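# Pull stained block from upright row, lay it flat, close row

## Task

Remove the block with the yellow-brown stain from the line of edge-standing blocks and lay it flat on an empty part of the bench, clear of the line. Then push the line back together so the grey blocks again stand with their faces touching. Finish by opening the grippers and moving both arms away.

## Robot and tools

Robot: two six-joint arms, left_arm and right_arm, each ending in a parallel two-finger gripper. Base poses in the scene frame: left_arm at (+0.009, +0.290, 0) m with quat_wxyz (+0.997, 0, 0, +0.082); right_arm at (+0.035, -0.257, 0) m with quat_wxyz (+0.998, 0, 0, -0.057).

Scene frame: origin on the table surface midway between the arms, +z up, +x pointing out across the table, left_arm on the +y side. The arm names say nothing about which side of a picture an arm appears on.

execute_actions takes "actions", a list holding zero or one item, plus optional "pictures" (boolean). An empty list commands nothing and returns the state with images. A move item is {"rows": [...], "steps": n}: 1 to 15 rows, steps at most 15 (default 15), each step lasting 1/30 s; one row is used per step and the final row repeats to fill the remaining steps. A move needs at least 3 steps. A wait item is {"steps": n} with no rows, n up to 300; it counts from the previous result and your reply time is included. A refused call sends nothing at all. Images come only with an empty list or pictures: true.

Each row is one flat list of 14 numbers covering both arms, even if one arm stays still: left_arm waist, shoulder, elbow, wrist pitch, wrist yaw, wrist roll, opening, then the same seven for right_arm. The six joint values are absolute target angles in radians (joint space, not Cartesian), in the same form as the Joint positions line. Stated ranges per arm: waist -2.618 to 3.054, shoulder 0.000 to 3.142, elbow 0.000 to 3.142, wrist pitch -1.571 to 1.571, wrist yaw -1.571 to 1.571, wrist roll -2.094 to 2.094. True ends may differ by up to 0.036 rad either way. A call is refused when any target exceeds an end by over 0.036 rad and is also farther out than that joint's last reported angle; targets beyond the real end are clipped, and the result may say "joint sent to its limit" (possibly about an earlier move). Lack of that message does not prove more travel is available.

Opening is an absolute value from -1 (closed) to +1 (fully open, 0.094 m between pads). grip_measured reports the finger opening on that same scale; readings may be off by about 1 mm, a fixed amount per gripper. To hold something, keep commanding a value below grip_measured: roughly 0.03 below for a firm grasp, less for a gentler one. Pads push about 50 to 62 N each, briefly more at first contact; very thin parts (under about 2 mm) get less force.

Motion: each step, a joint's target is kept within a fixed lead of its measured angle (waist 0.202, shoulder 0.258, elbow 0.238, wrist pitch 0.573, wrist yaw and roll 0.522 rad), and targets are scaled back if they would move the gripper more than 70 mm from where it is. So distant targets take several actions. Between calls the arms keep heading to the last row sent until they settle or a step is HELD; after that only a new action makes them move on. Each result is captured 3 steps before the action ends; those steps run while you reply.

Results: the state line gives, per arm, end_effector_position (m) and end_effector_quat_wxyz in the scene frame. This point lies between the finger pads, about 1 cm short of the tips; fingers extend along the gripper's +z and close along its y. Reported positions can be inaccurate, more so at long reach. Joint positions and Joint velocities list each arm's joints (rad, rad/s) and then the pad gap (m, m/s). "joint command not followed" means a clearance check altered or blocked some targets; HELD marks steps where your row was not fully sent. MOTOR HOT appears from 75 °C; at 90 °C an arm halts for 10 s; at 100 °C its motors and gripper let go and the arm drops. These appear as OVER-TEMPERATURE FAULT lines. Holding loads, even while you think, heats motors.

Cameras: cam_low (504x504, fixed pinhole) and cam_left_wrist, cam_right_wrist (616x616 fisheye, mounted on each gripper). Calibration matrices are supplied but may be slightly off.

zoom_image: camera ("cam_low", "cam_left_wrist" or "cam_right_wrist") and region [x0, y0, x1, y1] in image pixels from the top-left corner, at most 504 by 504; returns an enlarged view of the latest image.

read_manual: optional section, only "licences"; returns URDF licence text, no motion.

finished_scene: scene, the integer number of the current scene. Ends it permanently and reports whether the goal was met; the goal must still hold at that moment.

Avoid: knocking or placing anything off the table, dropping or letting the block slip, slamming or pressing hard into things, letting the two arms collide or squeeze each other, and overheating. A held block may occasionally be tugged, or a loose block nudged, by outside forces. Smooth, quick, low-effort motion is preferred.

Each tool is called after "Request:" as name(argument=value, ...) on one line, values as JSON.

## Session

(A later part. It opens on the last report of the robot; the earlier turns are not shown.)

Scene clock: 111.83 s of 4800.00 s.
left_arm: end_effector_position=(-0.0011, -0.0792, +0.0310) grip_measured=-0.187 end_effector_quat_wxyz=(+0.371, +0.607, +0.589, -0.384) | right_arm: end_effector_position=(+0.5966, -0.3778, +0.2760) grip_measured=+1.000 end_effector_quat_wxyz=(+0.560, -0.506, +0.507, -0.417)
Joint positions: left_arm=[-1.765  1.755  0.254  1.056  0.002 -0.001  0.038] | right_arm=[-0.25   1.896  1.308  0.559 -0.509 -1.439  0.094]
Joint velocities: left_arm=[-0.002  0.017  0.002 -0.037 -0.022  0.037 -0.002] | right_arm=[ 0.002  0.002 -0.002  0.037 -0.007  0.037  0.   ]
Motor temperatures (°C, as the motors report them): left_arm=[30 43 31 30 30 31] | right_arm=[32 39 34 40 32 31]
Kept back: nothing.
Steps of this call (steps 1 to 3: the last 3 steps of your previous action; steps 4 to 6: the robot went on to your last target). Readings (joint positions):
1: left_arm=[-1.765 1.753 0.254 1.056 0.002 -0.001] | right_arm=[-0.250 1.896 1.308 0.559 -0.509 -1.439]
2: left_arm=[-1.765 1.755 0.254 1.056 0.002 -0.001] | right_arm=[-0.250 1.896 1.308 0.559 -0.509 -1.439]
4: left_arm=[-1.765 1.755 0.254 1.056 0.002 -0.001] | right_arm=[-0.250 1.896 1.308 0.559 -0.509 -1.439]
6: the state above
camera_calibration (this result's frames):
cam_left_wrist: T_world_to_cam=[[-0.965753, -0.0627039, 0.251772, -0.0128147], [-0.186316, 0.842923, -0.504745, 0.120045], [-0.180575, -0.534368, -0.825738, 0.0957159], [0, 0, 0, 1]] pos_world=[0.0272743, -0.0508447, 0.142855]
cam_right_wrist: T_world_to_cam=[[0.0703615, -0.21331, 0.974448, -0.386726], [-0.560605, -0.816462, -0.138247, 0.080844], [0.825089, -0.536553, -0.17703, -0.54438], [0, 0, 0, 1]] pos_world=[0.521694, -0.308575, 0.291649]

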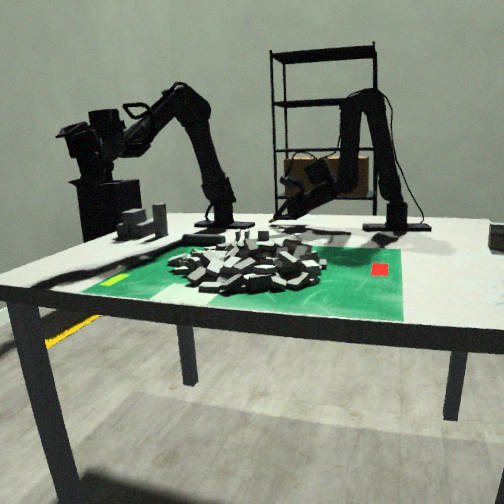

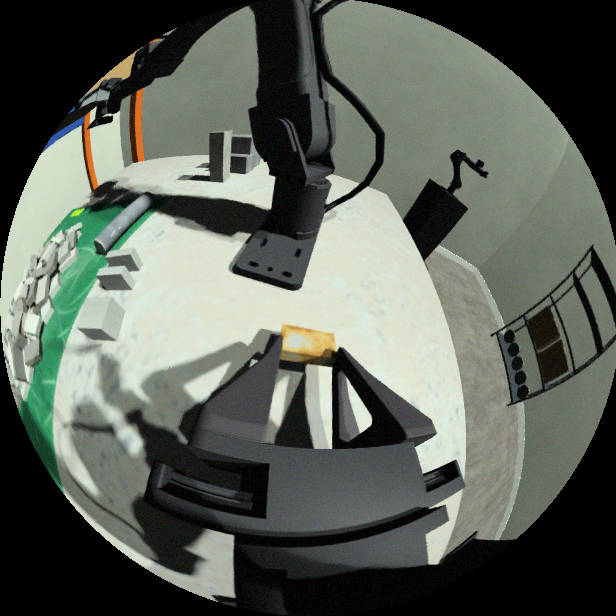

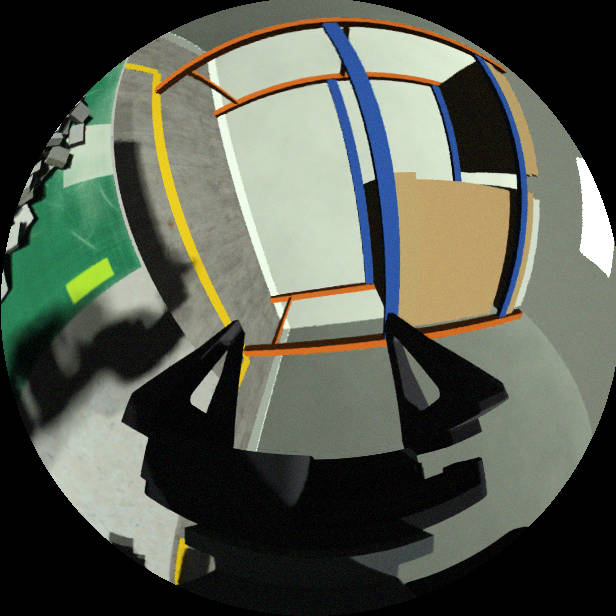

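Request:
execute_actions(actions=[{"rows": [[-1.775,1.768,0.244,1.076,0,-0.006,-0.215,-0.25,1.896,1.308,0.559,-0.516,-1.438,1],[-1.775,1.7705,0.244,1.076,0,-0.006,-0.213,-0.25,1.896,1.308,0.559,-0.516,-1.438,1],[-1.775,1.773,0.244,1.076,0,-0.006,-0.211,-0.25,1.896,1.308,0.559,-0.516,-1.438,1],[-1.775,1.7755,0.244,1.076,0,-0.006,-0.209,-0.25,1.896,1.308,0.559,-0.516,-1.438,1],[-1.775,1.778,0.244,1.076,0,-0.006,-0.207,-0.25,1.896,1.308,0.559,-0.516,-1.438,1],[-1.775,1.7805,0.244,1.076,0,-0.006,-0.205,-0.25,1.896,1.308,0.559,-0.516,-1.438,1],[-1.775,1.783,0.244,1.076,0,-0.006,-0.205,-0.25,1.896,1.308,0.559,-0.516,-1.438,1],[-1.775,1.785,0.244,1.076,0,-0.006,-0.205,-0.25,1.896,1.308,0.559,-0.516,-1.438,1],[-1.775,1.7865,0.244,1.076,0,-0.006,-0.205,-0.25,1.896,1.308,0.559,-0.516,-1.438,1],[-1.775,1.787,0.244,1.076,0,-0.006,-0.205,-0.25,1.896,1.308,0.559,-0.516,-1.438,1]], "steps": 14}], pictures=false)

Request:
execute_actions(actions=[{"steps": 5}], pictures=true)

Request:
zoom_image(camera="cam_low", region=[262, 200, 312, 236])

Request:
zoom_image(camera="cam_left_wrist", region=[240, 290, 380, 400])

Scene clock: 112.90 s of 4800.00 s.
left_arm: end_effector_position=(-0.0011, -0.0777, +0.0246) grip_measured=-0.187 end_effector_quat_wxyz=(+0.366, +0.610, +0.592, -0.378) | right_arm: end_effector_position=(+0.5966, -0.3778, +0.2760) grip_measured=+1.000 end_effector_quat_wxyz=(+0.560, -0.506, +0.507, -0.417)
Joint positions: left_arm=[-1.765  1.774  0.254  1.058  0.002 -0.001  0.038] | right_arm=[-0.25   1.896  1.308  0.559 -0.509 -1.439  0.094]
Joint velocities: left_arm=[-0.007  0.042 -0.012  0.037  0.037 -0.007  0.   ] | right_arm=[-0.002 -0.012  0.007 -0.022 -0.066 -0.037  0.   ]
Motor temperatures (°C, as the motors report them): left_arm=[30 43 30 30 30 31] | right_arm=[32 39 34 40 32 31]
Steps of this call (steps 1 to 15: the robot went on to your last target; steps 16 to 21: nothing new was sent; steps 22 to 32: the first 11 steps of this action). Readings (joint positions):
22: left_arm=[-1.765 1.755 0.254 1.056 0.002 -0.001] | right_arm=[-0.250 1.896 1.308 0.559 -0.509 -1.439]
23: left_arm=[-1.765 1.755 0.254 1.056 0.002 -0.001] | right_arm=[-0.250 1.896 1.308 0.559 -0.509 -1.439]
25: left_arm=[-1.765 1.755 0.254 1.056 0.002 -0.001] | right_arm=[-0.250 1.896 1.308 0.559 -0.509 -1.439]
29: left_arm=[-1.765 1.766 0.254 1.058 0.002 -0.001] | right_arm=[-0.250 1.896 1.308 0.559 -0.509 -1.439]
32: the state above

Scene clock: 113.07 s of 4800.00 s.
left_arm: end_effector_position=(-0.0011, -0.0776, +0.0243) grip_measured=-0.187 end_effector_quat_wxyz=(+0.365, +0.610, +0.592, -0.378) | right_arm: end_effector_position=(+0.5966, -0.3778, +0.2760) grip_measured=+1.000 end_effector_quat_wxyz=(+0.560, -0.506, +0.507, -0.417)
Joint positions: left_arm=[-1.765  1.775  0.254  1.058  0.002 -0.001  0.038] | right_arm=[-0.25   1.896  1.308  0.559 -0.509 -1.439  0.094]
Joint velocities: left_arm=[-0.007  0.002  0.002 -0.037 -0.022 -0.022 -0.001] | right_arm=[ 0.002  0.002  0.012 -0.007  0.022  0.007  0.   ]
Motor temperatures (°C, as the motors report them): left_arm=[30 43 30 30 30 31] | right_arm=[32 39 34 40 32 31]
Kept back: nothing.
Steps of this call (steps 1 to 3: the last 3 steps of your previous action; steps 4 to 5: the robot went on to your last target). Readings (joint positions):
1: left_arm=[-1.765 1.775 0.254 1.058 0.002 -0.001] | right_arm=[-0.250 1.896 1.308 0.559 -0.509 -1.439]
2: left_arm=[-1.765 1.775 0.254 1.058 0.002 -0.001] | right_arm=[-0.250 1.896 1.308 0.559 -0.509 -1.439]
4: left_arm=[-1.765 1.775 0.254 1.058 0.002 -0.001] | right_arm=[-0.250 1.896 1.308 0.559 -0.509 -1.439]
5: the state above
camera_calibration (this result's frames):
cam_left_wrist: T_world_to_cam=[[-0.96589, -0.0672965, 0.250057, -0.0113119], [-0.186046, 0.852021, -0.489334, 0.115664], [-0.180123, -0.519165, -0.835478, 0.0925437], [0, 0, 0, 1]] pos_world=[0.0272619, -0.0512636, 0.136745]
cam_right_wrist: T_world_to_cam=[[0.0703615, -0.21331, 0.974448, -0.386726], [-0.560605, -0.816462, -0.138247, 0.080844], [0.825089, -0.536553, -0.17703, -0.54438], [0, 0, 0, 1]] pos_world=[0.521694, -0.308575, 0.291649]

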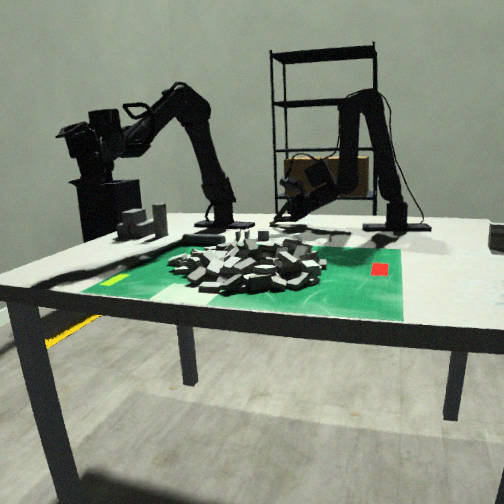

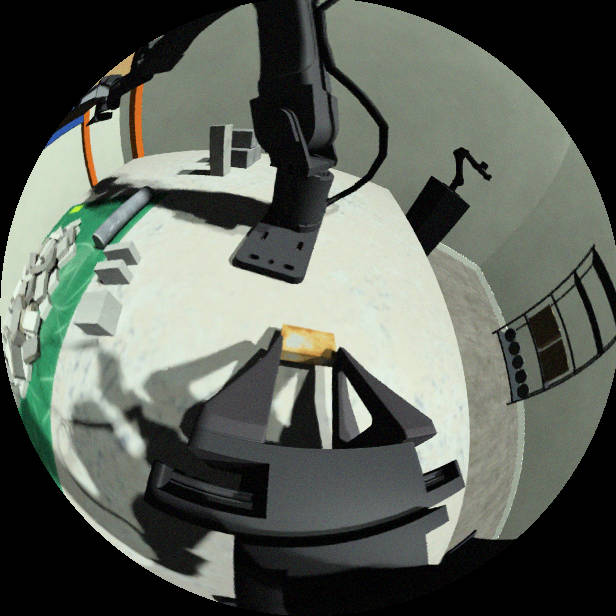

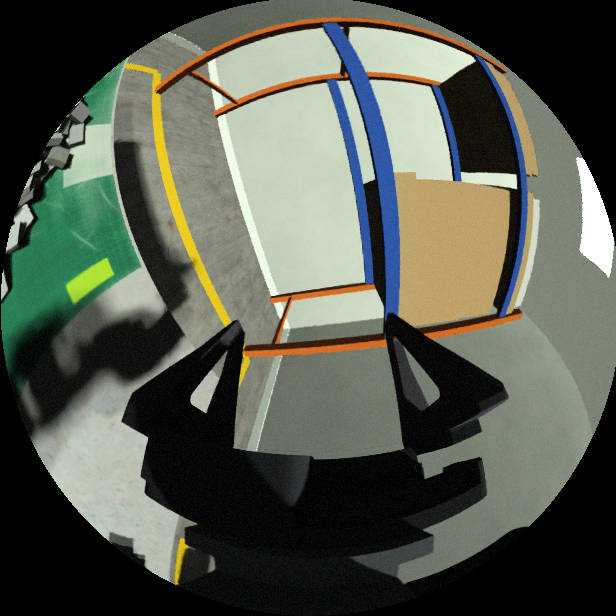

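Region (262, 200, 312, 236) of cam_low's 504x504 image, scaled by 10.080, with more detail than that image has; it fills the top 363 rows of this view, and the rest is white.

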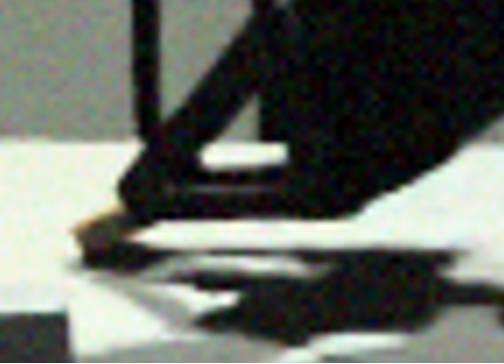

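Region (240, 290, 380, 400) of cam_left_wrist's 616x616 image, scaled by 3.600, with more detail than that image has; it fills the top 396 rows of this view, and the rest is white.

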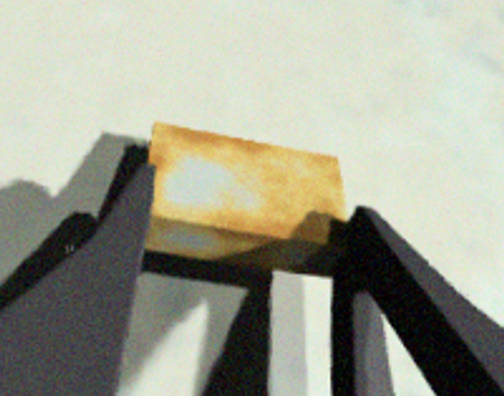

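Request:
execute_actions(actions=[{"rows": [[-1.775,1.789,0.244,1.076,0,-0.006,-0.203,-0.25,1.896,1.308,0.559,-0.516,-1.438,1],[-1.775,1.791,0.244,1.076,0,-0.006,-0.201,-0.25,1.896,1.308,0.559,-0.516,-1.438,1],[-1.775,1.793,0.244,1.076,0,-0.006,-0.199,-0.25,1.896,1.308,0.559,-0.516,-1.438,1],[-1.775,1.795,0.244,1.076,0,-0.006,-0.198,-0.25,1.896,1.308,0.559,-0.516,-1.438,1],[-1.775,1.797,0.244,1.076,0,-0.006,-0.198,-0.25,1.896,1.308,0.559,-0.516,-1.438,1],[-1.775,1.799,0.244,1.076,0,-0.006,-0.198,-0.25,1.896,1.308,0.559,-0.516,-1.438,1],[-1.775,1.801,0.244,1.076,0,-0.006,-0.198,-0.25,1.896,1.308,0.559,-0.516,-1.438,1],[-1.775,1.803,0.244,1.076,0,-0.006,-0.198,-0.25,1.896,1.308,0.559,-0.516,-1.438,1],[-1.775,1.805,0.244,1.076,0,-0.006,-0.198,-0.25,1.896,1.308,0.559,-0.516,-1.438,1],[-1.775,1.807,0.244,1.076,0,-0.006,-0.198,-0.25,1.896,1.308,0.559,-0.516,-1.438,1],[-1.775,1.8085,0.244,1.076,0,-0.006,-0.198,-0.25,1.896,1.308,0.559,-0.516,-1.438,1],[-1.775,1.809,0.244,1.076,0,-0.006,-0.198,-0.25,1.896,1.308,0.559,-0.516,-1.438,1]], "steps": 15}], pictures=false)

Request:
execute_actions(actions=[{"steps": 5}], pictures=true)

Request:
zoom_image(camera="cam_low", region=[262, 200, 312, 236])

Request:
zoom_image(camera="cam_left_wrist", region=[240, 290, 380, 400])

Scene clock: 114.00 s of 4800.00 s.
left_arm: end_effector_position=(-0.0011, -0.0774, +0.0217) grip_measured=-0.184 end_effector_quat_wxyz=(+0.364, +0.611, +0.593, -0.377) | right_arm: end_effector_position=(+0.5966, -0.3778, +0.2760) grip_measured=+1.000 end_effector_quat_wxyz=(+0.560, -0.506, +0.507, -0.417)
Joint positions: left_arm=[-1.765  1.789  0.254  1.068  0.002 -0.002  0.038] | right_arm=[-0.25   1.896  1.308  0.559 -0.509 -1.439  0.094]
Joint velocities: left_arm=[ 0.022  0.022 -0.017 -0.007  0.007 -0.007 -0.   ] | right_arm=[ 0.007  0.002 -0.002  0.007  0.007  0.022  0.   ]
Motor temperatures (°C, as the motors report them): left_arm=[30 42 30 31 30 31] | right_arm=[32 39 34 40 32 31]
Steps of this call (steps 1 to 15: the robot went on to your last target; step 16: nothing new was sent; steps 17 to 28: the first 12 steps of this action). Readings (joint positions):
17: left_arm=[-1.765 1.775 0.254 1.058 0.002 -0.001] | right_arm=[-0.250 1.896 1.308 0.559 -0.509 -1.439]
18: left_arm=[-1.765 1.775 0.254 1.058 0.002 -0.001] | right_arm=[-0.250 1.896 1.308 0.559 -0.509 -1.439]
20: left_arm=[-1.765 1.775 0.254 1.058 0.002 -0.001] | right_arm=[-0.250 1.896 1.308 0.559 -0.509 -1.439]
24: left_arm=[-1.765 1.782 0.254 1.059 0.002 -0.001] | right_arm=[-0.250 1.896 1.308 0.559 -0.509 -1.439]
28: the state above

Scene clock: 114.17 s of 4800.00 s.
left_arm: end_effector_position=(-0.0011, -0.0776, +0.0218) grip_measured=-0.184 end_effector_quat_wxyz=(+0.365, +0.611, +0.593, -0.378) | right_arm: end_effector_position=(+0.5966, -0.3778, +0.2760) grip_measured=+1.000 end_effector_quat_wxyz=(+0.560, -0.506, +0.507, -0.417)
Joint positions: left_arm=[-1.765  1.791  0.254  1.071  0.002 -0.002  0.038] | right_arm=[-0.25   1.896  1.308  0.559 -0.509 -1.439  0.094]
Joint velocities: left_arm=[-0.002 -0.002  0.002 -0.022  0.007 -0.066  0.001] | right_arm=[-0.002 -0.007 -0.012 -0.037 -0.037  0.007  0.   ]
Motor temperatures (°C, as the motors report them): left_arm=[30 42 30 31 30 31] | right_arm=[32 39 34 40 32 31]
Kept back: nothing.
Steps of this call (steps 1 to 3: the last 3 steps of your previous action; steps 4 to 5: the robot went on to your last target). Readings (joint positions):
1: left_arm=[-1.765 1.790 0.254 1.069 0.002 -0.002] | right_arm=[-0.250 1.896 1.308 0.559 -0.509 -1.439]
2: left_arm=[-1.765 1.790 0.254 1.070 0.002 -0.002] | right_arm=[-0.250 1.896 1.308 0.559 -0.509 -1.439]
4: left_arm=[-1.765 1.791 0.254 1.071 0.002 -0.002] | right_arm=[-0.250 1.896 1.308 0.559 -0.509 -1.439]
5: the state above
camera_calibration (this result's frames):
cam_left_wrist: T_world_to_cam=[[-0.965713, -0.0682046, 0.250494, -0.0107605], [-0.186637, 0.853085, -0.487251, 0.114464], [-0.180459, -0.517296, -0.836564, 0.0906048], [0, 0, 0, 1]] pos_world=[0.027322, -0.0515116, 0.134265]
cam_right_wrist: T_world_to_cam=[[0.0703615, -0.21331, 0.974448, -0.386726], [-0.560605, -0.816462, -0.138247, 0.080844], [0.825089, -0.536553, -0.17703, -0.54438], [0, 0, 0, 1]] pos_world=[0.521694, -0.308575, 0.291649]

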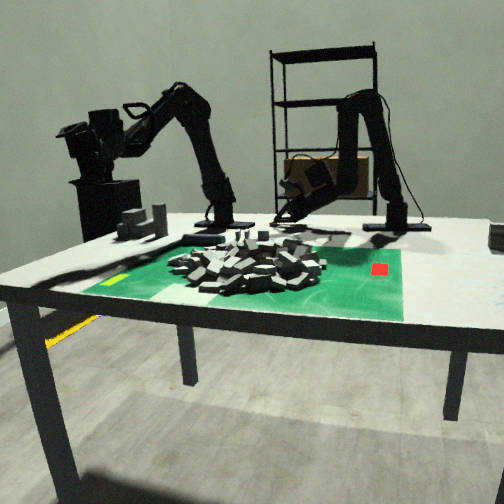

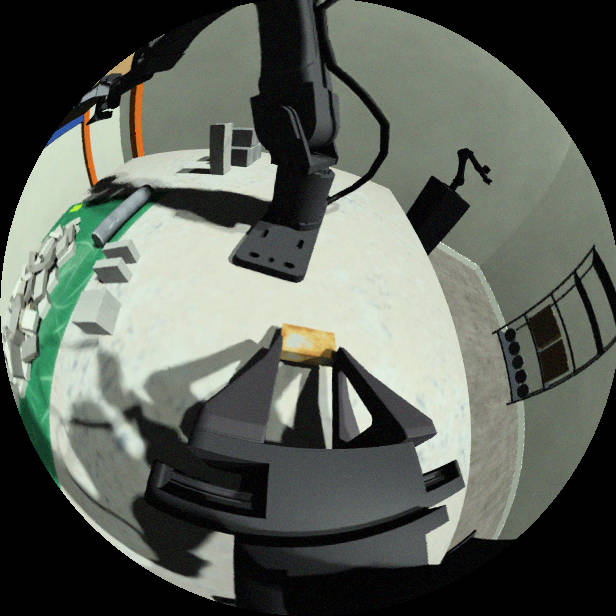

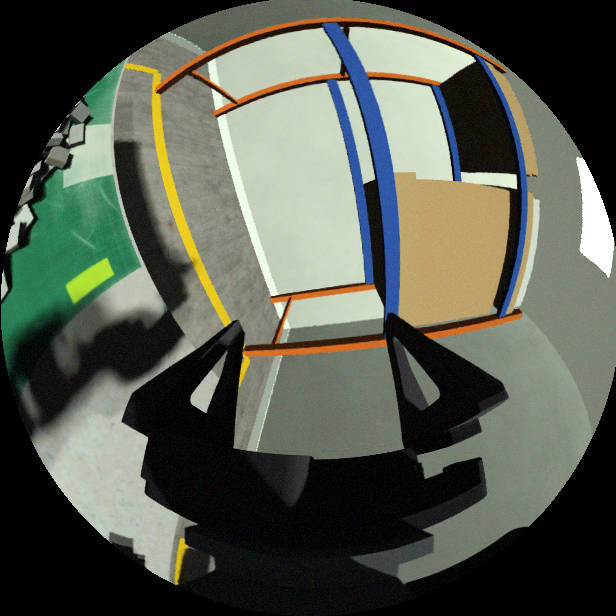

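Region (262, 200, 312, 236) of cam_low's 504x504 image, scaled by 10.080, with more detail than that image has; it fills the top 363 rows of this view, and the rest is white.

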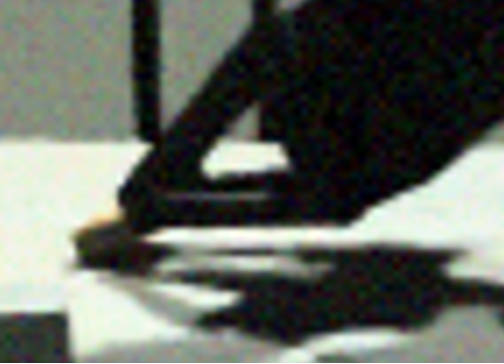

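Region (240, 290, 380, 400) of cam_left_wrist's 616x616 image, scaled by 3.600, with more detail than that image has; it fills the top 396 rows of this view, and the rest is white.

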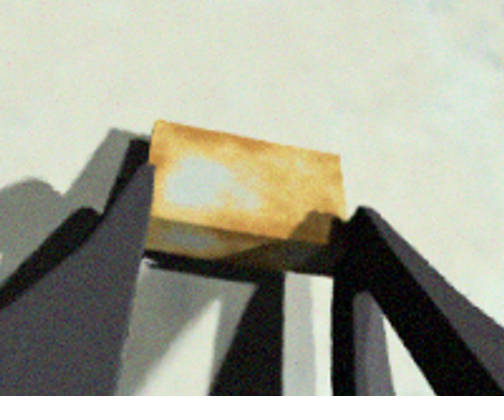

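Request:
execute_actions(actions=[])

Scene clock: 114.97 s of 4800.00 s.
left_arm: end_effector_position=(-0.0011, -0.0775, +0.0217) grip_measured=-0.184 end_effector_quat_wxyz=(+0.365, +0.611, +0.593, -0.377) | right_arm: end_effector_position=(+0.5966, -0.3778, +0.2760) grip_measured=+1.000 end_effector_quat_wxyz=(+0.560, -0.506, +0.507, -0.417)
Joint positions: left_arm=[-1.765  1.791  0.254  1.071  0.002 -0.002  0.038] | right_arm=[-0.25   1.896  1.308  0.559 -0.509 -1.439  0.094]
Joint velocities: left_arm=[ 0.017 -0.012 -0.012 -0.037 -0.051  0.095  0.   ] | right_arm=[-0.012 -0.017  0.007 -0.037  0.007 -0.081  0.   ]
Motor temperatures (°C, as the motors report them): left_arm=[30 42 30 31 30 31] | right_arm=[32 39 34 40 32 31]
Kept back: nothing.
Steps of this call (steps 1 to 15: the robot went on to your last target; steps 16 to 24: nothing new was sent). Readings (joint positions):
1: left_arm=[-1.765 1.791 0.254 1.071 0.002 -0.002] | right_arm=[-0.250 1.896 1.308 0.559 -0.509 -1.439]
2: left_arm=[-1.765 1.791 0.254 1.071 0.002 -0.002] | right_arm=[-0.250 1.896 1.308 0.559 -0.509 -1.439]
4: left_arm=[-1.765 1.791 0.254 1.071 0.002 -0.002] | right_arm=[-0.250 1.896 1.308 0.559 -0.509 -1.439]
8: left_arm=[-1.765 1.791 0.254 1.071 0.002 -0.002] | right_arm=[-0.250 1.896 1.308 0.559 -0.509 -1.439]
24: the state above
All arms were judged still, so your last target was given up. Only a new action makes them travel on or press farther. Fingers that are still opening or closing keep moving.
camera_calibration (this result's frames):
cam_left_wrist: T_world_to_cam=[[-0.965716, -0.0683001, 0.250457, -0.0107303], [-0.186631, 0.85327, -0.486928, 0.114375], [-0.18045, -0.516977, -0.836763, 0.0905422], [0, 0, 0, 1]] pos_world=[0.0273218, -0.0515175, 0.134142]
cam_right_wrist: T_world_to_cam=[[0.0703615, -0.21331, 0.974448, -0.386726], [-0.560605, -0.816462, -0.138247, 0.080844], [0.825089, -0.536553, -0.17703, -0.54438], [0, 0, 0, 1]] pos_world=[0.521694, -0.308575, 0.291649]

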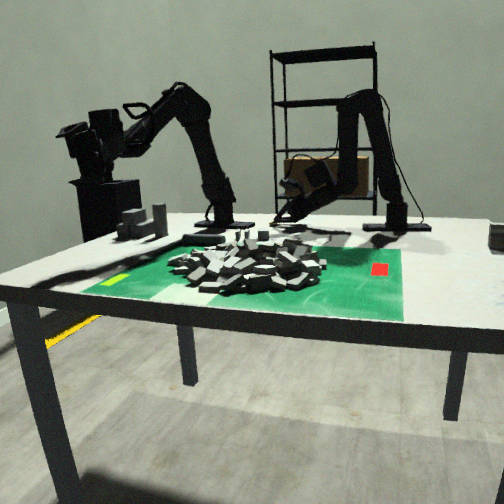

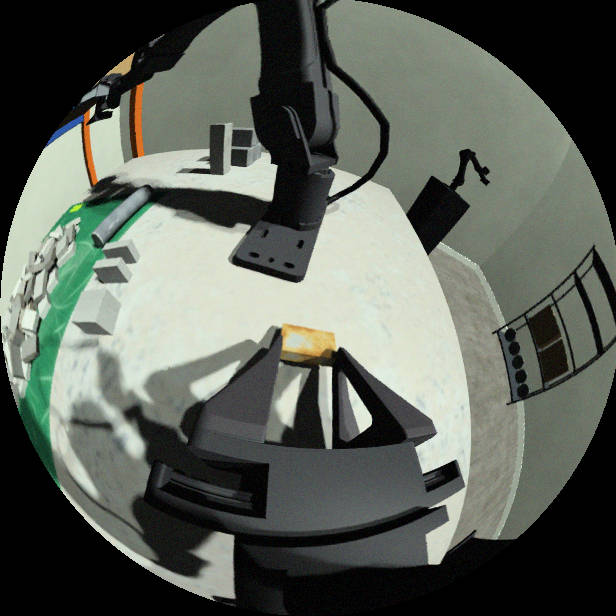

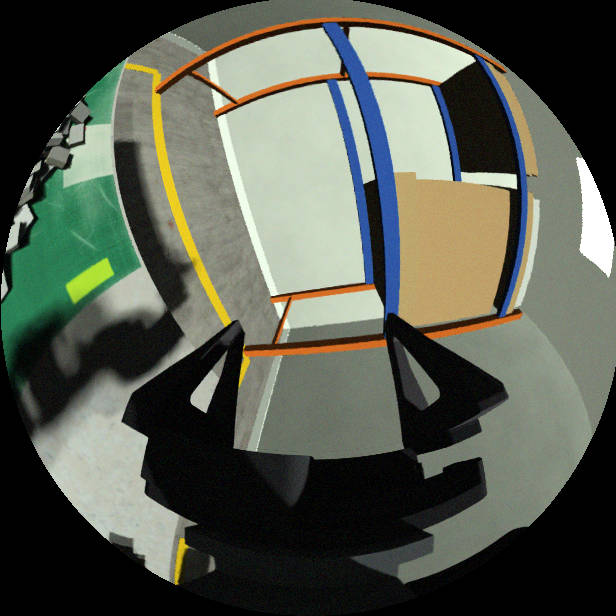

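Request:
execute_actions(actions=[{"rows": [[-1.775,1.811,0.244,1.076,0,-0.006,-0.195,-0.25,1.896,1.308,0.559,-0.516,-1.438,1],[-1.775,1.813,0.244,1.076,0,-0.006,-0.193,-0.25,1.896,1.308,0.559,-0.516,-1.438,1],[-1.775,1.815,0.244,1.075,0,-0.006,-0.191,-0.25,1.896,1.308,0.559,-0.516,-1.438,1],[-1.775,1.817,0.244,1.074,0,-0.006,-0.191,-0.25,1.896,1.308,0.559,-0.516,-1.438,1],[-1.775,1.819,0.244,1.073,0,-0.006,-0.191,-0.25,1.896,1.308,0.559,-0.516,-1.438,1],[-1.775,1.821,0.244,1.072,0,-0.006,-0.191,-0.25,1.896,1.308,0.559,-0.516,-1.438,1],[-1.775,1.823,0.244,1.071,0,-0.006,-0.191,-0.25,1.896,1.308,0.559,-0.516,-1.438,1],[-1.775,1.825,0.244,1.070,0,-0.006,-0.191,-0.25,1.896,1.308,0.559,-0.516,-1.438,1],[-1.775,1.827,0.244,1.070,0,-0.006,-0.191,-0.25,1.896,1.308,0.559,-0.516,-1.438,1],[-1.775,1.829,0.244,1.070,0,-0.006,-0.191,-0.25,1.896,1.308,0.559,-0.516,-1.438,1],[-1.775,1.831,0.244,1.070,0,-0.006,-0.191,-0.25,1.896,1.308,0.559,-0.516,-1.438,1],[-1.775,1.833,0.244,1.070,0,-0.006,-0.191,-0.25,1.896,1.308,0.559,-0.516,-1.438,1]], "steps": 15}], pictures=true)

Scene clock: 116.10 s of 4800.00 s.
left_arm: end_effector_position=(-0.0011, -0.0779, +0.0201) grip_measured=-0.178 end_effector_quat_wxyz=(+0.365, +0.610, +0.593, -0.378) | right_arm: end_effector_position=(+0.5966, -0.3778, +0.2760) grip_measured=+1.000 end_effector_quat_wxyz=(+0.560, -0.506, +0.507, -0.417)
Joint positions: left_arm=[-1.765  1.806  0.254  1.088  0.002 -0.003  0.039] | right_arm=[-0.25   1.896  1.308  0.559 -0.509 -1.439  0.094]
Joint velocities: left_arm=[-0.002  0.051  0.017  0.095 -0.022 -0.022 -0.   ] | right_arm=[-0.007  0.007  0.002  0.037 -0.022 -0.037  0.   ]
Motor temperatures (°C, as the motors report them): left_arm=[30 41 30 31 30 31] | right_arm=[32 39 34 40 32 31]
Steps of this call (steps 1 to 22: nothing new was sent; steps 23 to 34: the first 12 steps of this action). Readings (joint positions):
23: left_arm=[-1.765 1.791 0.254 1.071 0.002 -0.002] | right_arm=[-0.250 1.896 1.308 0.559 -0.509 -1.439]
24: left_arm=[-1.765 1.791 0.254 1.072 0.002 -0.002] | right_arm=[-0.250 1.896 1.308 0.559 -0.509 -1.439]
26: left_arm=[-1.765 1.791 0.254 1.072 0.002 -0.002] | right_arm=[-0.250 1.896 1.308 0.559 -0.509 -1.439]
30: left_arm=[-1.765 1.800 0.254 1.079 0.002 -0.003] | right_arm=[-0.250 1.896 1.308 0.559 -0.509 -1.439]
34: the state above
camera_calibration (this result's frames):
cam_left_wrist: T_world_to_cam=[[-0.965413, -0.0684211, 0.251589, -0.0104141], [-0.187589, 0.852447, -0.488001, 0.113902], [-0.181077, -0.518318, -0.835798, 0.0889364], [0, 0, 0, 1]] pos_world=[0.0274173, -0.0517109, 0.132537]
cam_right_wrist: T_world_to_cam=[[0.0703615, -0.21331, 0.974448, -0.386726], [-0.560605, -0.816462, -0.138247, 0.080844], [0.825089, -0.536553, -0.17703, -0.54438], [0, 0, 0, 1]] pos_world=[0.521694, -0.308575, 0.291649]

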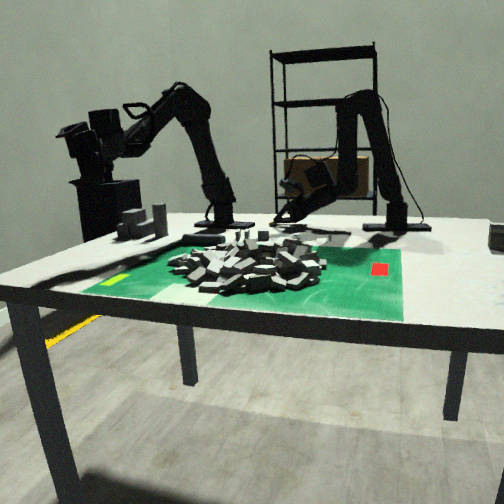

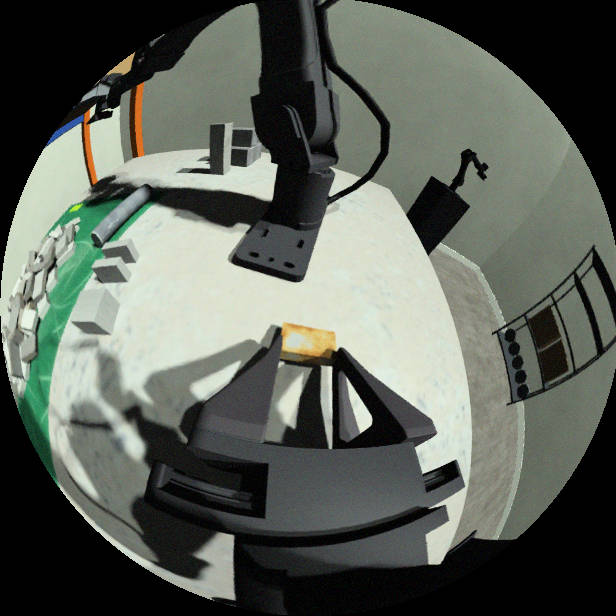

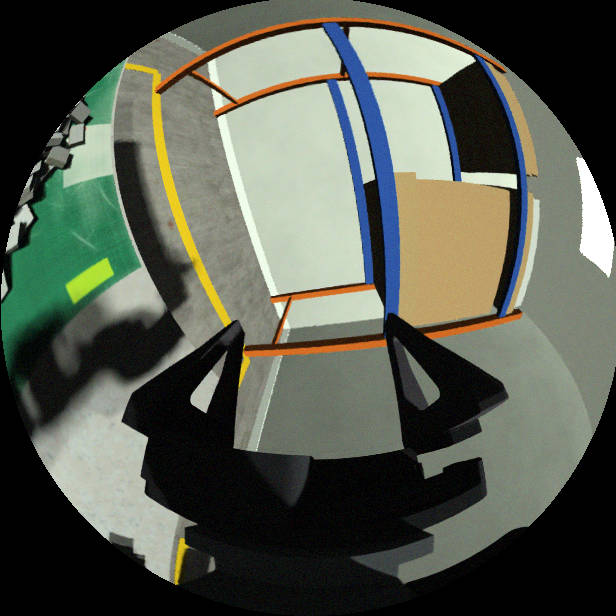

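Request:
execute_actions(actions=[{"rows": [[-1.775,1.833,0.244,1.070,0,-0.006,-0.190,-0.25,1.896,1.308,0.559,-0.516,-1.438,1],[-1.775,1.833,0.244,1.070,0,-0.006,-0.189,-0.25,1.896,1.308,0.559,-0.516,-1.438,1],[-1.775,1.833,0.244,1.070,0,-0.006,-0.188,-0.25,1.896,1.308,0.559,-0.516,-1.438,1],[-1.775,1.833,0.244,1.070,0,-0.006,-0.187,-0.25,1.896,1.308,0.559,-0.516,-1.438,1],[-1.775,1.833,0.244,1.070,0,-0.006,-0.186,-0.25,1.896,1.308,0.559,-0.516,-1.438,1],[-1.775,1.833,0.244,1.070,0,-0.006,-0.185,-0.25,1.896,1.308,0.559,-0.516,-1.438,1],[-1.775,1.833,0.244,1.070,0,-0.006,-0.184,-0.25,1.896,1.308,0.559,-0.516,-1.438,1],[-1.775,1.833,0.244,1.070,0,-0.006,-0.183,-0.25,1.896,1.308,0.559,-0.516,-1.438,1],[-1.775,1.833,0.244,1.070,0,-0.006,-0.182,-0.25,1.896,1.308,0.559,-0.516,-1.438,1],[-1.775,1.833,0.244,1.070,0,-0.006,-0.181,-0.25,1.896,1.308,0.559,-0.516,-1.438,1],[-1.775,1.833,0.244,1.070,0,-0.006,-0.180,-0.25,1.896,1.308,0.559,-0.516,-1.438,1],[-1.775,1.833,0.244,1.070,0,-0.006,-0.179,-0.25,1.896,1.308,0.559,-0.516,-1.438,1]], "steps": 15}], pictures=true)

Scene clock: 117.17 s of 4800.00 s.
left_arm: end_effector_position=(-0.0011, -0.0783, +0.0203) grip_measured=-0.169 end_effector_quat_wxyz=(+0.365, +0.609, +0.593, -0.379) | right_arm: end_effector_position=(+0.5966, -0.3778, +0.2760) grip_measured=+1.000 end_effector_quat_wxyz=(+0.560, -0.506, +0.507, -0.417)
Joint positions: left_arm=[-1.765  1.809  0.254  1.094  0.002 -0.003  0.039] | right_arm=[-0.25   1.896  1.308  0.559 -0.509 -1.439  0.094]
Joint velocities: left_arm=[ 0.002  0.007 -0.007 -0.037 -0.007 -0.007  0.001] | right_arm=[ 0.002 -0.002  0.012  0.066 -0.022  0.007  0.   ]
Motor temperatures (°C, as the motors report them): left_arm=[30 41 30 31 30 31] | right_arm=[32 39 34 40 32 31]
Steps of this call (steps 1 to 3: the last 3 steps of your previous action; steps 4 to 15: the robot went on to your last target; steps 16 to 20: nothing new was sent; steps 21 to 32: the first 12 steps of this action). Readings (joint positions):
21: left_arm=[-1.765 1.809 0.254 1.094 0.002 -0.003] | right_arm=[-0.250 1.896 1.308 0.559 -0.509 -1.439]
22: left_arm=[-1.765 1.809 0.254 1.094 0.002 -0.003] | right_arm=[-0.250 1.896 1.308 0.559 -0.509 -1.439]
24: left_arm=[-1.765 1.809 0.254 1.094 0.002 -0.003] | right_arm=[-0.250 1.896 1.308 0.559 -0.509 -1.439]
28: left_arm=[-1.765 1.809 0.254 1.094 0.002 -0.003] | right_arm=[-0.250 1.896 1.308 0.559 -0.509 -1.439]
32: the state above
camera_calibration (this result's frames):
cam_left_wrist: T_world_to_cam=[[-0.965295, -0.0679161, 0.252176, -0.0104715], [-0.18794, 0.851115, -0.490186, 0.114228], [-0.18134, -0.520568, -0.834341, 0.0887291], [0, 0, 0, 1]] pos_world=[0.0274501, -0.051743, 0.132664]
cam_right_wrist: T_world_to_cam=[[0.0703615, -0.21331, 0.974448, -0.386726], [-0.560605, -0.816462, -0.138247, 0.080844], [0.825089, -0.536553, -0.17703, -0.54438], [0, 0, 0, 1]] pos_world=[0.521694, -0.308575, 0.291649]

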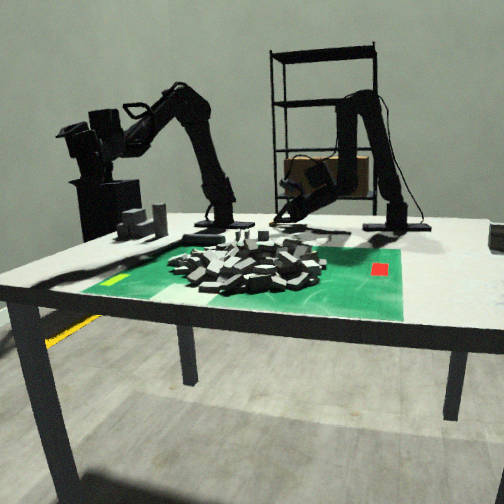

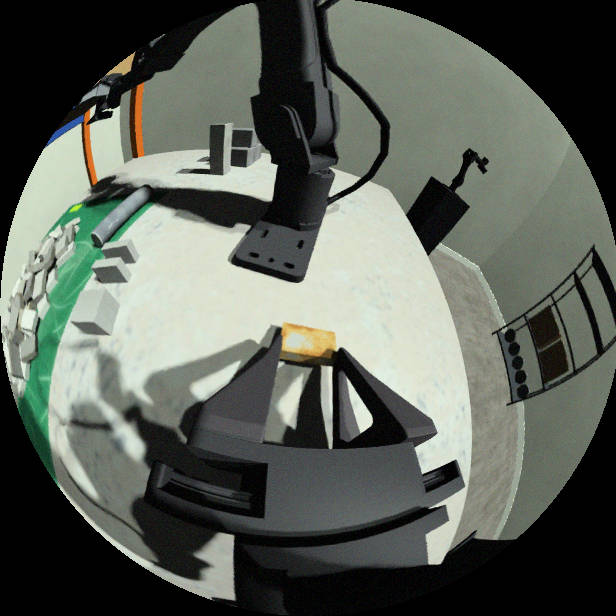

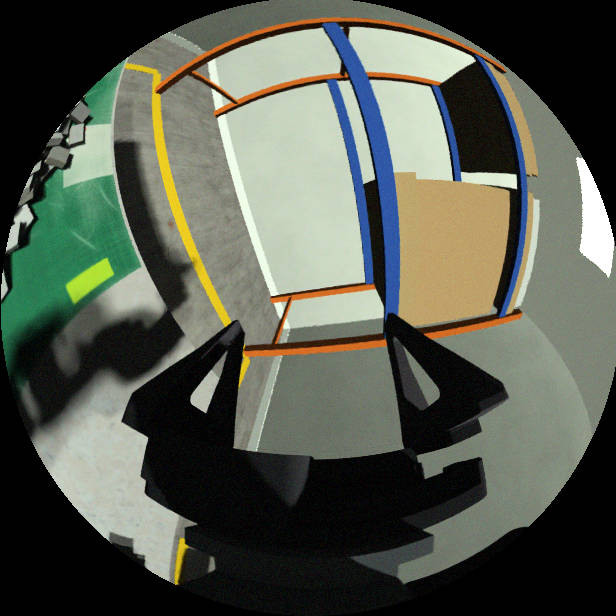

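Request:
execute_actions(actions=[{"rows": [[-1.775,1.833,0.244,1.070,0,-0.006,-0.177,-0.25,1.896,1.308,0.559,-0.516,-1.438,1],[-1.775,1.833,0.244,1.070,0,-0.006,-0.175,-0.25,1.896,1.308,0.559,-0.516,-1.438,1],[-1.775,1.833,0.244,1.070,0,-0.006,-0.173,-0.25,1.896,1.308,0.559,-0.516,-1.438,1],[-1.775,1.833,0.244,1.070,0,-0.006,-0.171,-0.25,1.896,1.308,0.559,-0.516,-1.438,1],[-1.775,1.833,0.244,1.070,0,-0.006,-0.169,-0.25,1.896,1.308,0.559,-0.516,-1.438,1],[-1.775,1.833,0.244,1.070,0,-0.006,-0.167,-0.25,1.896,1.308,0.559,-0.516,-1.438,1],[-1.775,1.833,0.244,1.070,0,-0.006,-0.165,-0.25,1.896,1.308,0.559,-0.516,-1.438,1],[-1.775,1.833,0.244,1.070,0,-0.006,-0.163,-0.25,1.896,1.308,0.559,-0.516,-1.438,1],[-1.775,1.833,0.244,1.070,0,-0.006,-0.161,-0.25,1.896,1.308,0.559,-0.516,-1.438,1],[-1.775,1.833,0.244,1.070,0,-0.006,-0.159,-0.25,1.896,1.308,0.559,-0.516,-1.438,1],[-1.775,1.833,0.244,1.070,0,-0.006,-0.157,-0.25,1.896,1.308,0.559,-0.516,-1.438,1],[-1.775,1.833,0.244,1.070,0,-0.006,-0.155,-0.25,1.896,1.308,0.559,-0.516,-1.438,1]], "steps": 15}], pictures=true)

Scene clock: 117.83 s of 4800.00 s.
left_arm: end_effector_position=(-0.0011, -0.0783, +0.0203) grip_measured=-0.150 end_effector_quat_wxyz=(+0.365, +0.609, +0.593, -0.379) | right_arm: end_effector_position=(+0.5966, -0.3778, +0.2760) grip_measured=+1.000 end_effector_quat_wxyz=(+0.560, -0.506, +0.507, -0.417)
Joint positions: left_arm=[-1.765  1.809  0.254  1.094  0.002 -0.003  0.04 ] | right_arm=[-0.25   1.896  1.308  0.559 -0.509 -1.439  0.094]
Joint velocities: left_arm=[-0.017 -0.002 -0.012 -0.007  0.007  0.022  0.002] | right_arm=[-0.017  0.017 -0.017 -0.081  0.051 -0.051  0.   ]
Motor temperatures (°C, as the motors report them): left_arm=[30 41 30 31 30 31] | right_arm=[32 39 34 41 32 31]
Steps of this call (steps 1 to 3: the last 3 steps of your previous action; steps 4 to 8: the robot went on to your last target; steps 9 to 20: the first 12 steps of this action). Readings (joint positions):
9: left_arm=[-1.765 1.809 0.254 1.094 0.002 -0.003] | right_arm=[-0.250 1.896 1.308 0.559 -0.509 -1.439]
10: left_arm=[-1.765 1.809 0.254 1.094 0.002 -0.003] | right_arm=[-0.250 1.896 1.308 0.559 -0.509 -1.439]
12: left_arm=[-1.765 1.809 0.254 1.094 0.002 -0.003] | right_arm=[-0.250 1.896 1.308 0.559 -0.509 -1.439]
16: left_arm=[-1.765 1.809 0.254 1.094 0.002 -0.003] | right_arm=[-0.250 1.896 1.308 0.559 -0.509 -1.439]
20: the state above
camera_calibration (this result's frames):
cam_left_wrist: T_world_to_cam=[[-0.965295, -0.0679161, 0.252176, -0.0104715], [-0.18794, 0.851115, -0.490186, 0.114228], [-0.18134, -0.520568, -0.834341, 0.0887291], [0, 0, 0, 1]] pos_world=[0.0274501, -0.051743, 0.132664]
cam_right_wrist: T_world_to_cam=[[0.0703615, -0.21331, 0.974448, -0.386726], [-0.560605, -0.816462, -0.138247, 0.080844], [0.825089, -0.536553, -0.17703, -0.54438], [0, 0, 0, 1]] pos_world=[0.521694, -0.308575, 0.291649]

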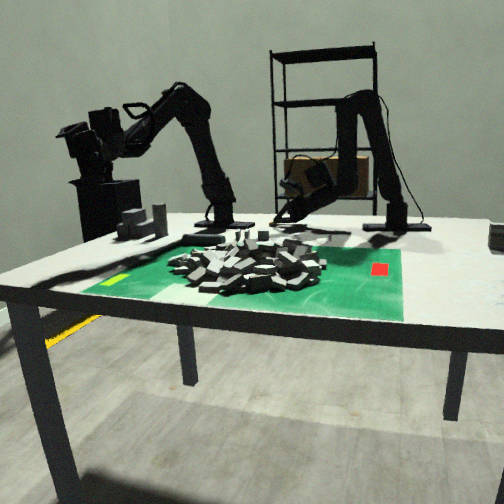

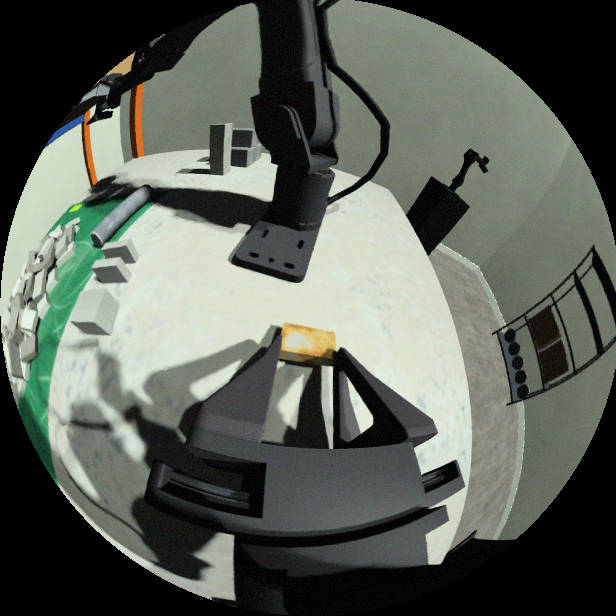

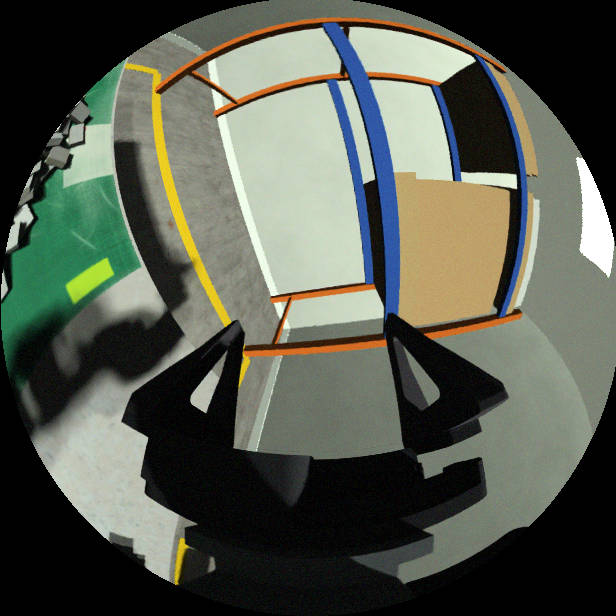

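Request:
zoom_image(camera="cam_low", region=[255, 190, 325, 240])

Request:
zoom_image(camera="cam_left_wrist", region=[220, 290, 400, 420])

Region (255, 190, 325, 240) of cam_low's 504x504 image, scaled by 7.200, with more detail than that image has; it fills the top 360 rows of this view, and the rest is white.

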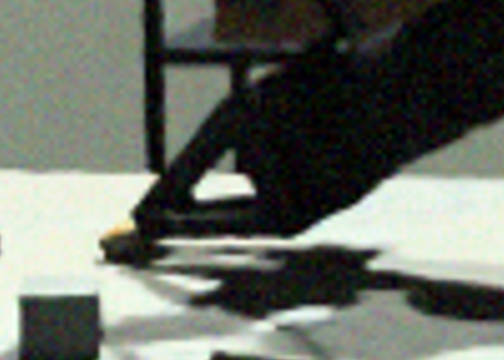

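Region (220, 290, 400, 420) of cam_left_wrist's 616x616 image, scaled by 2.800, with more detail than that image has.

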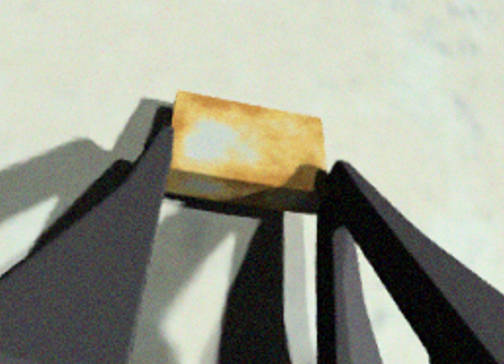

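Request:
execute_actions(actions=[{"rows": [[-1.775,1.833,0.244,1.070,0,-0.006,-0.153,-0.25,1.896,1.308,0.559,-0.516,-1.438,1],[-1.775,1.833,0.244,1.070,0,-0.006,-0.151,-0.25,1.896,1.308,0.559,-0.516,-1.438,1],[-1.775,1.833,0.244,1.070,0,-0.006,-0.149,-0.25,1.896,1.308,0.559,-0.516,-1.438,1],[-1.775,1.833,0.244,1.070,0,-0.006,-0.147,-0.25,1.896,1.308,0.559,-0.516,-1.438,1],[-1.775,1.833,0.244,1.070,0,-0.006,-0.145,-0.25,1.896,1.308,0.559,-0.516,-1.438,1],[-1.775,1.833,0.244,1.070,0,-0.006,-0.143,-0.25,1.896,1.308,0.559,-0.516,-1.438,1],[-1.775,1.833,0.244,1.070,0,-0.006,-0.141,-0.25,1.896,1.308,0.559,-0.516,-1.438,1],[-1.775,1.833,0.244,1.070,0,-0.006,-0.139,-0.25,1.896,1.308,0.559,-0.516,-1.438,1],[-1.775,1.833,0.244,1.070,0,-0.006,-0.137,-0.25,1.896,1.308,0.559,-0.516,-1.438,1],[-1.775,1.833,0.244,1.070,0,-0.006,-0.135,-0.25,1.896,1.308,0.559,-0.516,-1.438,1],[-1.775,1.833,0.244,1.070,0,-0.006,-0.133,-0.25,1.896,1.308,0.559,-0.516,-1.438,1],[-1.775,1.833,0.244,1.070,0,-0.006,-0.131,-0.25,1.896,1.308,0.559,-0.516,-1.438,1]], "steps": 15}], pictures=true)

Scene clock: 118.83 s of 4800.00 s.
left_arm: end_effector_position=(-0.0011, -0.0783, +0.0203) grip_measured=-0.131 end_effector_quat_wxyz=(+0.365, +0.609, +0.593, -0.379) | right_arm: end_effector_position=(+0.5966, -0.3778, +0.2760) grip_measured=+1.000 end_effector_quat_wxyz=(+0.560, -0.506, +0.507, -0.417)
Joint positions: left_arm=[-1.765  1.809  0.254  1.094  0.002 -0.003  0.041] | right_arm=[-0.25   1.896  1.308  0.559 -0.509 -1.439  0.094]
Joint velocities: left_arm=[-0.027  0.002  0.017  0.022 -0.022 -0.022  0.001] | right_arm=[ 0.002 -0.007 -0.002 -0.022 -0.037  0.11   0.   ]
Motor temperatures (°C, as the motors report them): left_arm=[30 40 30 31 30 31] | right_arm=[32 40 34 41 32 31]
Steps of this call (steps 1 to 3: the last 3 steps of your previous action; steps 4 to 15: the robot went on to your last target; steps 16 to 18: nothing new was sent; steps 19 to 30: the first 12 steps of this action). Readings (joint positions):
19: left_arm=[-1.765 1.809 0.254 1.094 0.002 -0.003] | right_arm=[-0.250 1.896 1.308 0.559 -0.509 -1.439]
20: left_arm=[-1.765 1.809 0.254 1.094 0.002 -0.003] | right_arm=[-0.250 1.896 1.308 0.559 -0.509 -1.439]
22: left_arm=[-1.765 1.809 0.254 1.094 0.002 -0.003] | right_arm=[-0.250 1.896 1.308 0.559 -0.509 -1.439]
26: left_arm=[-1.765 1.809 0.254 1.094 0.002 -0.003] | right_arm=[-0.250 1.896 1.308 0.559 -0.509 -1.439]
30: the state above
camera_calibration (this result's frames):
cam_left_wrist: T_world_to_cam=[[-0.965295, -0.0679161, 0.252176, -0.0104715], [-0.18794, 0.851115, -0.490186, 0.114228], [-0.18134, -0.520568, -0.834341, 0.0887291], [0, 0, 0, 1]] pos_world=[0.0274501, -0.051743, 0.132664]
cam_right_wrist: T_world_to_cam=[[0.0703615, -0.21331, 0.974448, -0.386726], [-0.560605, -0.816462, -0.138247, 0.080844], [0.825089, -0.536553, -0.17703, -0.54438], [0, 0, 0, 1]] pos_world=[0.521694, -0.308575, 0.291649]

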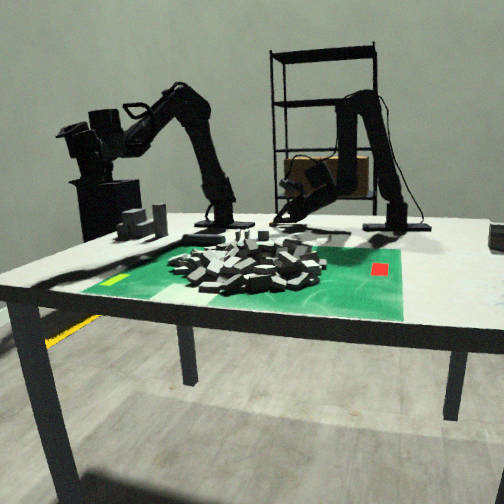

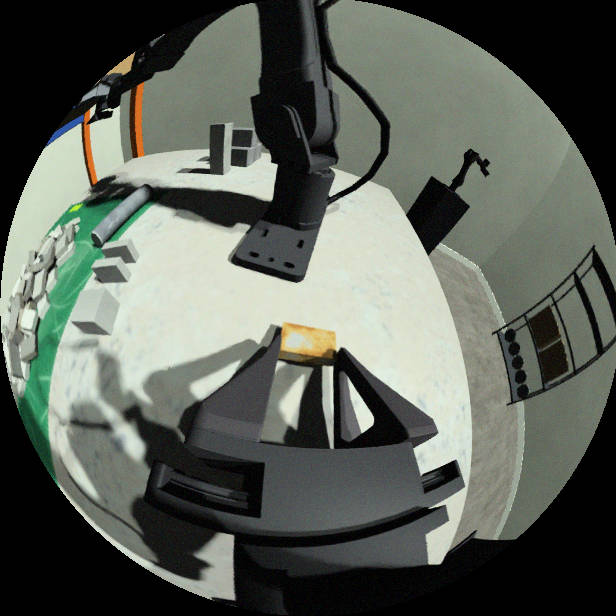

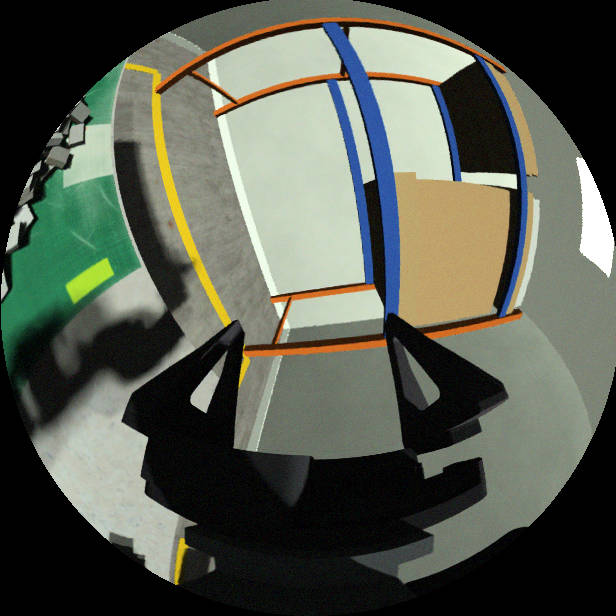

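Request:
zoom_image(camera="cam_left_wrist", region=[220, 290, 400, 420])

Request:
zoom_image(camera="cam_low", region=[260, 205, 310, 235])

Region (220, 290, 400, 420) of cam_left_wrist's 616x616 image, scaled by 2.800, with more detail than that image has.

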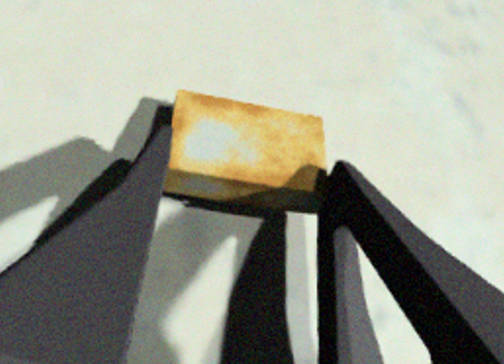

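Region (260, 205, 310, 235) of cam_low's 504x504 image, scaled by 10.080, with more detail than that image has; it fills the top 302 rows of this view, and the rest is white.

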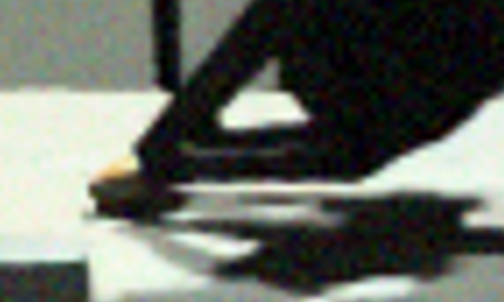

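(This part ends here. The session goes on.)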